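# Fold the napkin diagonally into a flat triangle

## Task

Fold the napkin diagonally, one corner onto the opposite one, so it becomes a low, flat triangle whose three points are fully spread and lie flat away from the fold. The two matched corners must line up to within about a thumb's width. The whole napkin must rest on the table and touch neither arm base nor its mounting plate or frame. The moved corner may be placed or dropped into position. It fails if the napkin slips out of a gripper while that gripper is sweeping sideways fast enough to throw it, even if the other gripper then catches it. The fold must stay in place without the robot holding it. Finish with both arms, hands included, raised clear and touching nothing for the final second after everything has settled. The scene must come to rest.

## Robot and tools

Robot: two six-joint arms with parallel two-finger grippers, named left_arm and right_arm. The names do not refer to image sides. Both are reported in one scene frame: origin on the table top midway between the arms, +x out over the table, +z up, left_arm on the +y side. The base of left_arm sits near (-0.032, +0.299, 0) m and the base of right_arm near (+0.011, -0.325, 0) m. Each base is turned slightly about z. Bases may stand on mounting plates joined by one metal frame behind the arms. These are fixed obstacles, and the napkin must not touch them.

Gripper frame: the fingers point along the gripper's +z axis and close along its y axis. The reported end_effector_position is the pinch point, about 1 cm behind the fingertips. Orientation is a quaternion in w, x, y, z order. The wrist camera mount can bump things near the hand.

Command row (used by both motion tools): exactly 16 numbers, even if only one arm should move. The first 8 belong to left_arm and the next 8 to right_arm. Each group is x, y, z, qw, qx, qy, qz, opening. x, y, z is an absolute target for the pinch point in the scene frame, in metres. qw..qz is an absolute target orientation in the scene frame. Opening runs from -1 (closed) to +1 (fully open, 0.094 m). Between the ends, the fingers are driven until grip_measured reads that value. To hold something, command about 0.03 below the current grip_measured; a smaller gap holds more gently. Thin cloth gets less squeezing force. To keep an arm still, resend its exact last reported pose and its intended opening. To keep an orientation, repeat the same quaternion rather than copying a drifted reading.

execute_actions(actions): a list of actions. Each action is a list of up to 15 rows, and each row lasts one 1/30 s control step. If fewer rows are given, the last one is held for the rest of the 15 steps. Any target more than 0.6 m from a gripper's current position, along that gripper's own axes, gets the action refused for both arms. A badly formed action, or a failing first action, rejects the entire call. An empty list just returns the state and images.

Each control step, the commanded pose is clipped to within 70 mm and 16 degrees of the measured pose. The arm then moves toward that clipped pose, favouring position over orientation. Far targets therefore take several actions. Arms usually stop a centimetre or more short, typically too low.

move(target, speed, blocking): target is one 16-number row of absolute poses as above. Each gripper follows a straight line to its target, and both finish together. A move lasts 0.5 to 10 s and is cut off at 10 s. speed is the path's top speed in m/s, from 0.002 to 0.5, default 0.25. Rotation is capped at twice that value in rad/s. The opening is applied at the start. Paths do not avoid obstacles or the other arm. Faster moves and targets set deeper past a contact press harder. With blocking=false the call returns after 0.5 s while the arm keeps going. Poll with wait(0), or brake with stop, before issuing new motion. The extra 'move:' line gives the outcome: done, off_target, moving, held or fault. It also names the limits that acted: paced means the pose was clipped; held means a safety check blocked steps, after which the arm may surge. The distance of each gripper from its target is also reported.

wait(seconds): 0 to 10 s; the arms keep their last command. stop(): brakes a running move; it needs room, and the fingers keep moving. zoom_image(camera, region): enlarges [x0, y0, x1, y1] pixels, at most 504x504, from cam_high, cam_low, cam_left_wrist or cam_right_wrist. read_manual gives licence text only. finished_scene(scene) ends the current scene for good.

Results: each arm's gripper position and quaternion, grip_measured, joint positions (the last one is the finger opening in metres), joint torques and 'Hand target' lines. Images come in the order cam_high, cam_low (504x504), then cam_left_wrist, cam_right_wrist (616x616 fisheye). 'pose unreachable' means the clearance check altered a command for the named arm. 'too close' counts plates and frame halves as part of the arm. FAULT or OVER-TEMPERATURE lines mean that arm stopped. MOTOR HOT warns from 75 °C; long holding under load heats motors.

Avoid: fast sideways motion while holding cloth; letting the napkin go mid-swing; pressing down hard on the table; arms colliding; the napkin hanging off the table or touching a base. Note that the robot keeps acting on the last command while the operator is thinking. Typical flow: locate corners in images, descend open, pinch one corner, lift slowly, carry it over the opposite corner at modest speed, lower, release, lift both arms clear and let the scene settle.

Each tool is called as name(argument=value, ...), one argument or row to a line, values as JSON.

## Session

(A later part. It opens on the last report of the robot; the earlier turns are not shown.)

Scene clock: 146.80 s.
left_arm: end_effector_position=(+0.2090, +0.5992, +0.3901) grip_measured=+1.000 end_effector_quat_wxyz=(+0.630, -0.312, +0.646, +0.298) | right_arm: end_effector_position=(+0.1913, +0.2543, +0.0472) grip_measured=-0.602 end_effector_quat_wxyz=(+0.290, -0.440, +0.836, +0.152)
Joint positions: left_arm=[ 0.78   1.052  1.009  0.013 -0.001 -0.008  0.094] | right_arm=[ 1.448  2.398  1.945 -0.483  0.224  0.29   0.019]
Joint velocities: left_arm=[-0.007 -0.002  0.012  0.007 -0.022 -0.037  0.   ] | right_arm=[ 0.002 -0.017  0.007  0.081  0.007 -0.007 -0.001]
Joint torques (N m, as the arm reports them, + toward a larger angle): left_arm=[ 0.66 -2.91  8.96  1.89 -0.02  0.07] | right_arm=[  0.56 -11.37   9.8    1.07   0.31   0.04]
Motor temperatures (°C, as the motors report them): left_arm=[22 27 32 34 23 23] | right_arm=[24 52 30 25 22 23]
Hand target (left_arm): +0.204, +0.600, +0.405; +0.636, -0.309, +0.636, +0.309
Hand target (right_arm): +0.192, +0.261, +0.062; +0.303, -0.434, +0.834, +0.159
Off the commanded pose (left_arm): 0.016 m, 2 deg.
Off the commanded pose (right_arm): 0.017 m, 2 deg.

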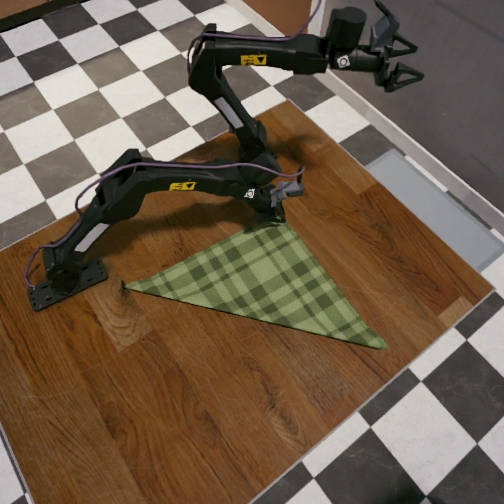

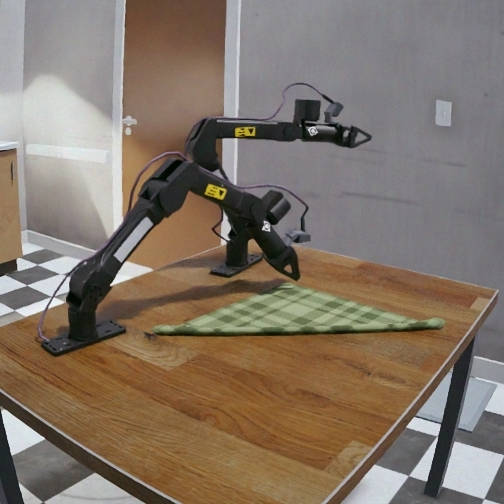

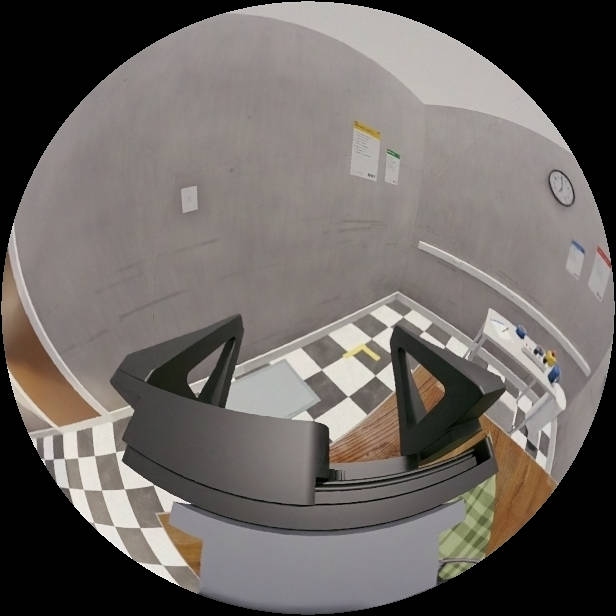

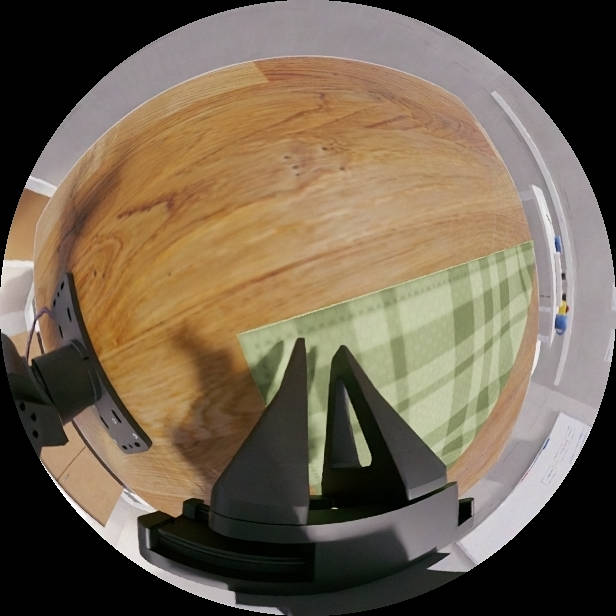

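move(
  target=[0.204,0.60,0.405,0.636,-0.309,0.636,0.309,1,0.19,0.16,0.2,0.303,-0.434,0.834,0.158,-0.6],
  speed=0.25,
)

zoom_image(
  camera="cam_high",
  region=[100, 180, 420, 380],
)

zoom_image(
  camera="cam_low",
  region=[130, 260, 470, 360],
)

Scene clock: 150.80 s.
left_arm: end_effector_position=(+0.2090, +0.5992, +0.3901) grip_measured=+1.000 end_effector_quat_wxyz=(+0.630, -0.312, +0.646, +0.298) | right_arm: end_effector_position=(+0.1902, +0.1652, +0.1975) grip_measured=-0.602 end_effector_quat_wxyz=(+0.307, -0.432, +0.833, +0.160)
Joint positions: left_arm=[ 0.78   1.052  1.009  0.013 -0.001 -0.008  0.094] | right_arm=[ 1.406  1.943  1.794 -0.743  0.214  0.257  0.019]
Joint velocities: left_arm=[ 0.002  0.017 -0.002  0.007  0.007 -0.007  0.   ] | right_arm=[-0.012  0.012  0.002 -0.095  0.11  -0.125 -0.001]
Joint torques (N m, as the arm reports them, + toward a larger angle): left_arm=[ 0.64 -3.    8.97  1.89 -0.03  0.09] | right_arm=[-0.5  -9.79  5.59  1.15  0.03 -0.06]
Motor temperatures (°C, as the motors report them): left_arm=[22 27 32 34 23 23] | right_arm=[24 52 31 25 22 23]
Hand target (left_arm): +0.204, +0.600, +0.405; +0.636, -0.309, +0.636, +0.309
Hand target (right_arm): +0.190, +0.159, +0.199; +0.303, -0.434, +0.834, +0.158
Off the commanded pose (left_arm): 0.016 m, 2 deg.
Off the commanded pose (right_arm): 0.006 m, 1 deg.
move: off_target (left_arm)

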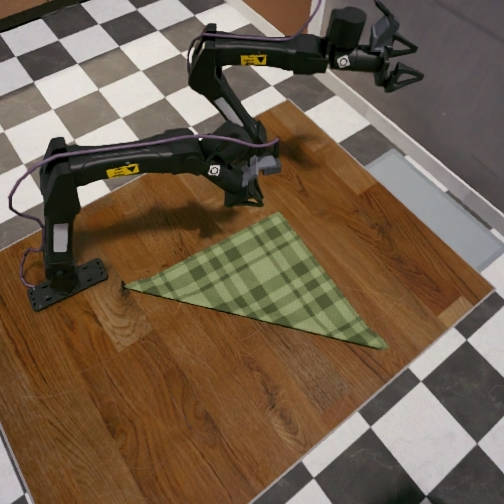

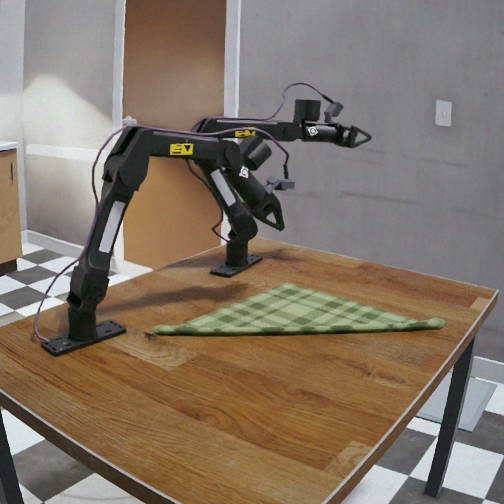

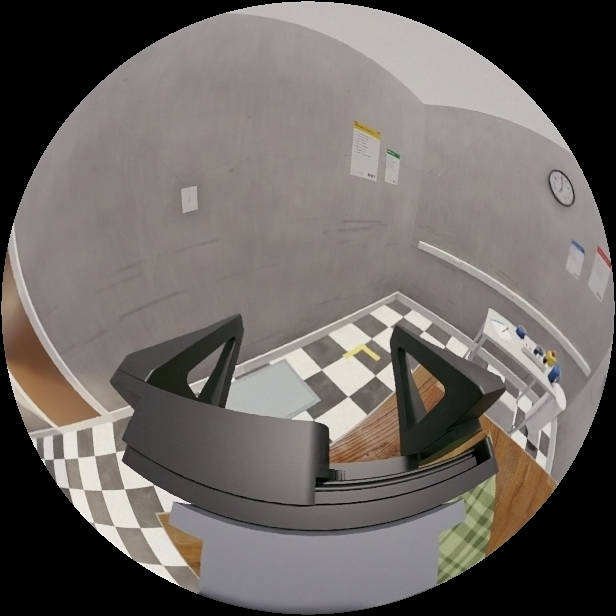

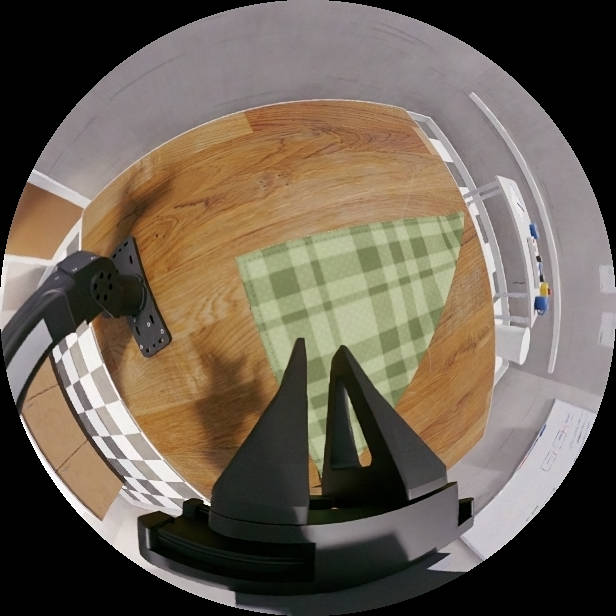

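Region (100, 180, 420, 380) of cam_high's 504x504 image, scaled by 1.575, with more detail than that image has; it fills the top 315 rows of this view, and the rest is white.

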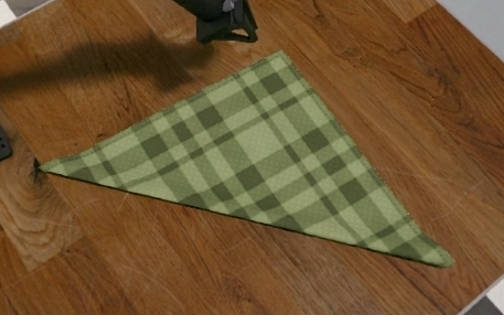

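Region (130, 260, 470, 360) of cam_low's 504x504 image, scaled by 1.482, with more detail than that image has; it fills the top 148 rows of this view, and the rest is white.

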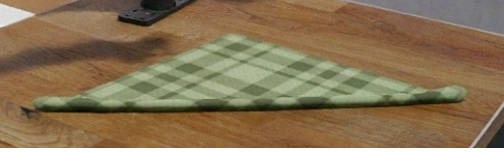

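finished_scene(
  scene=2,
)

The scene is finished: the task was done.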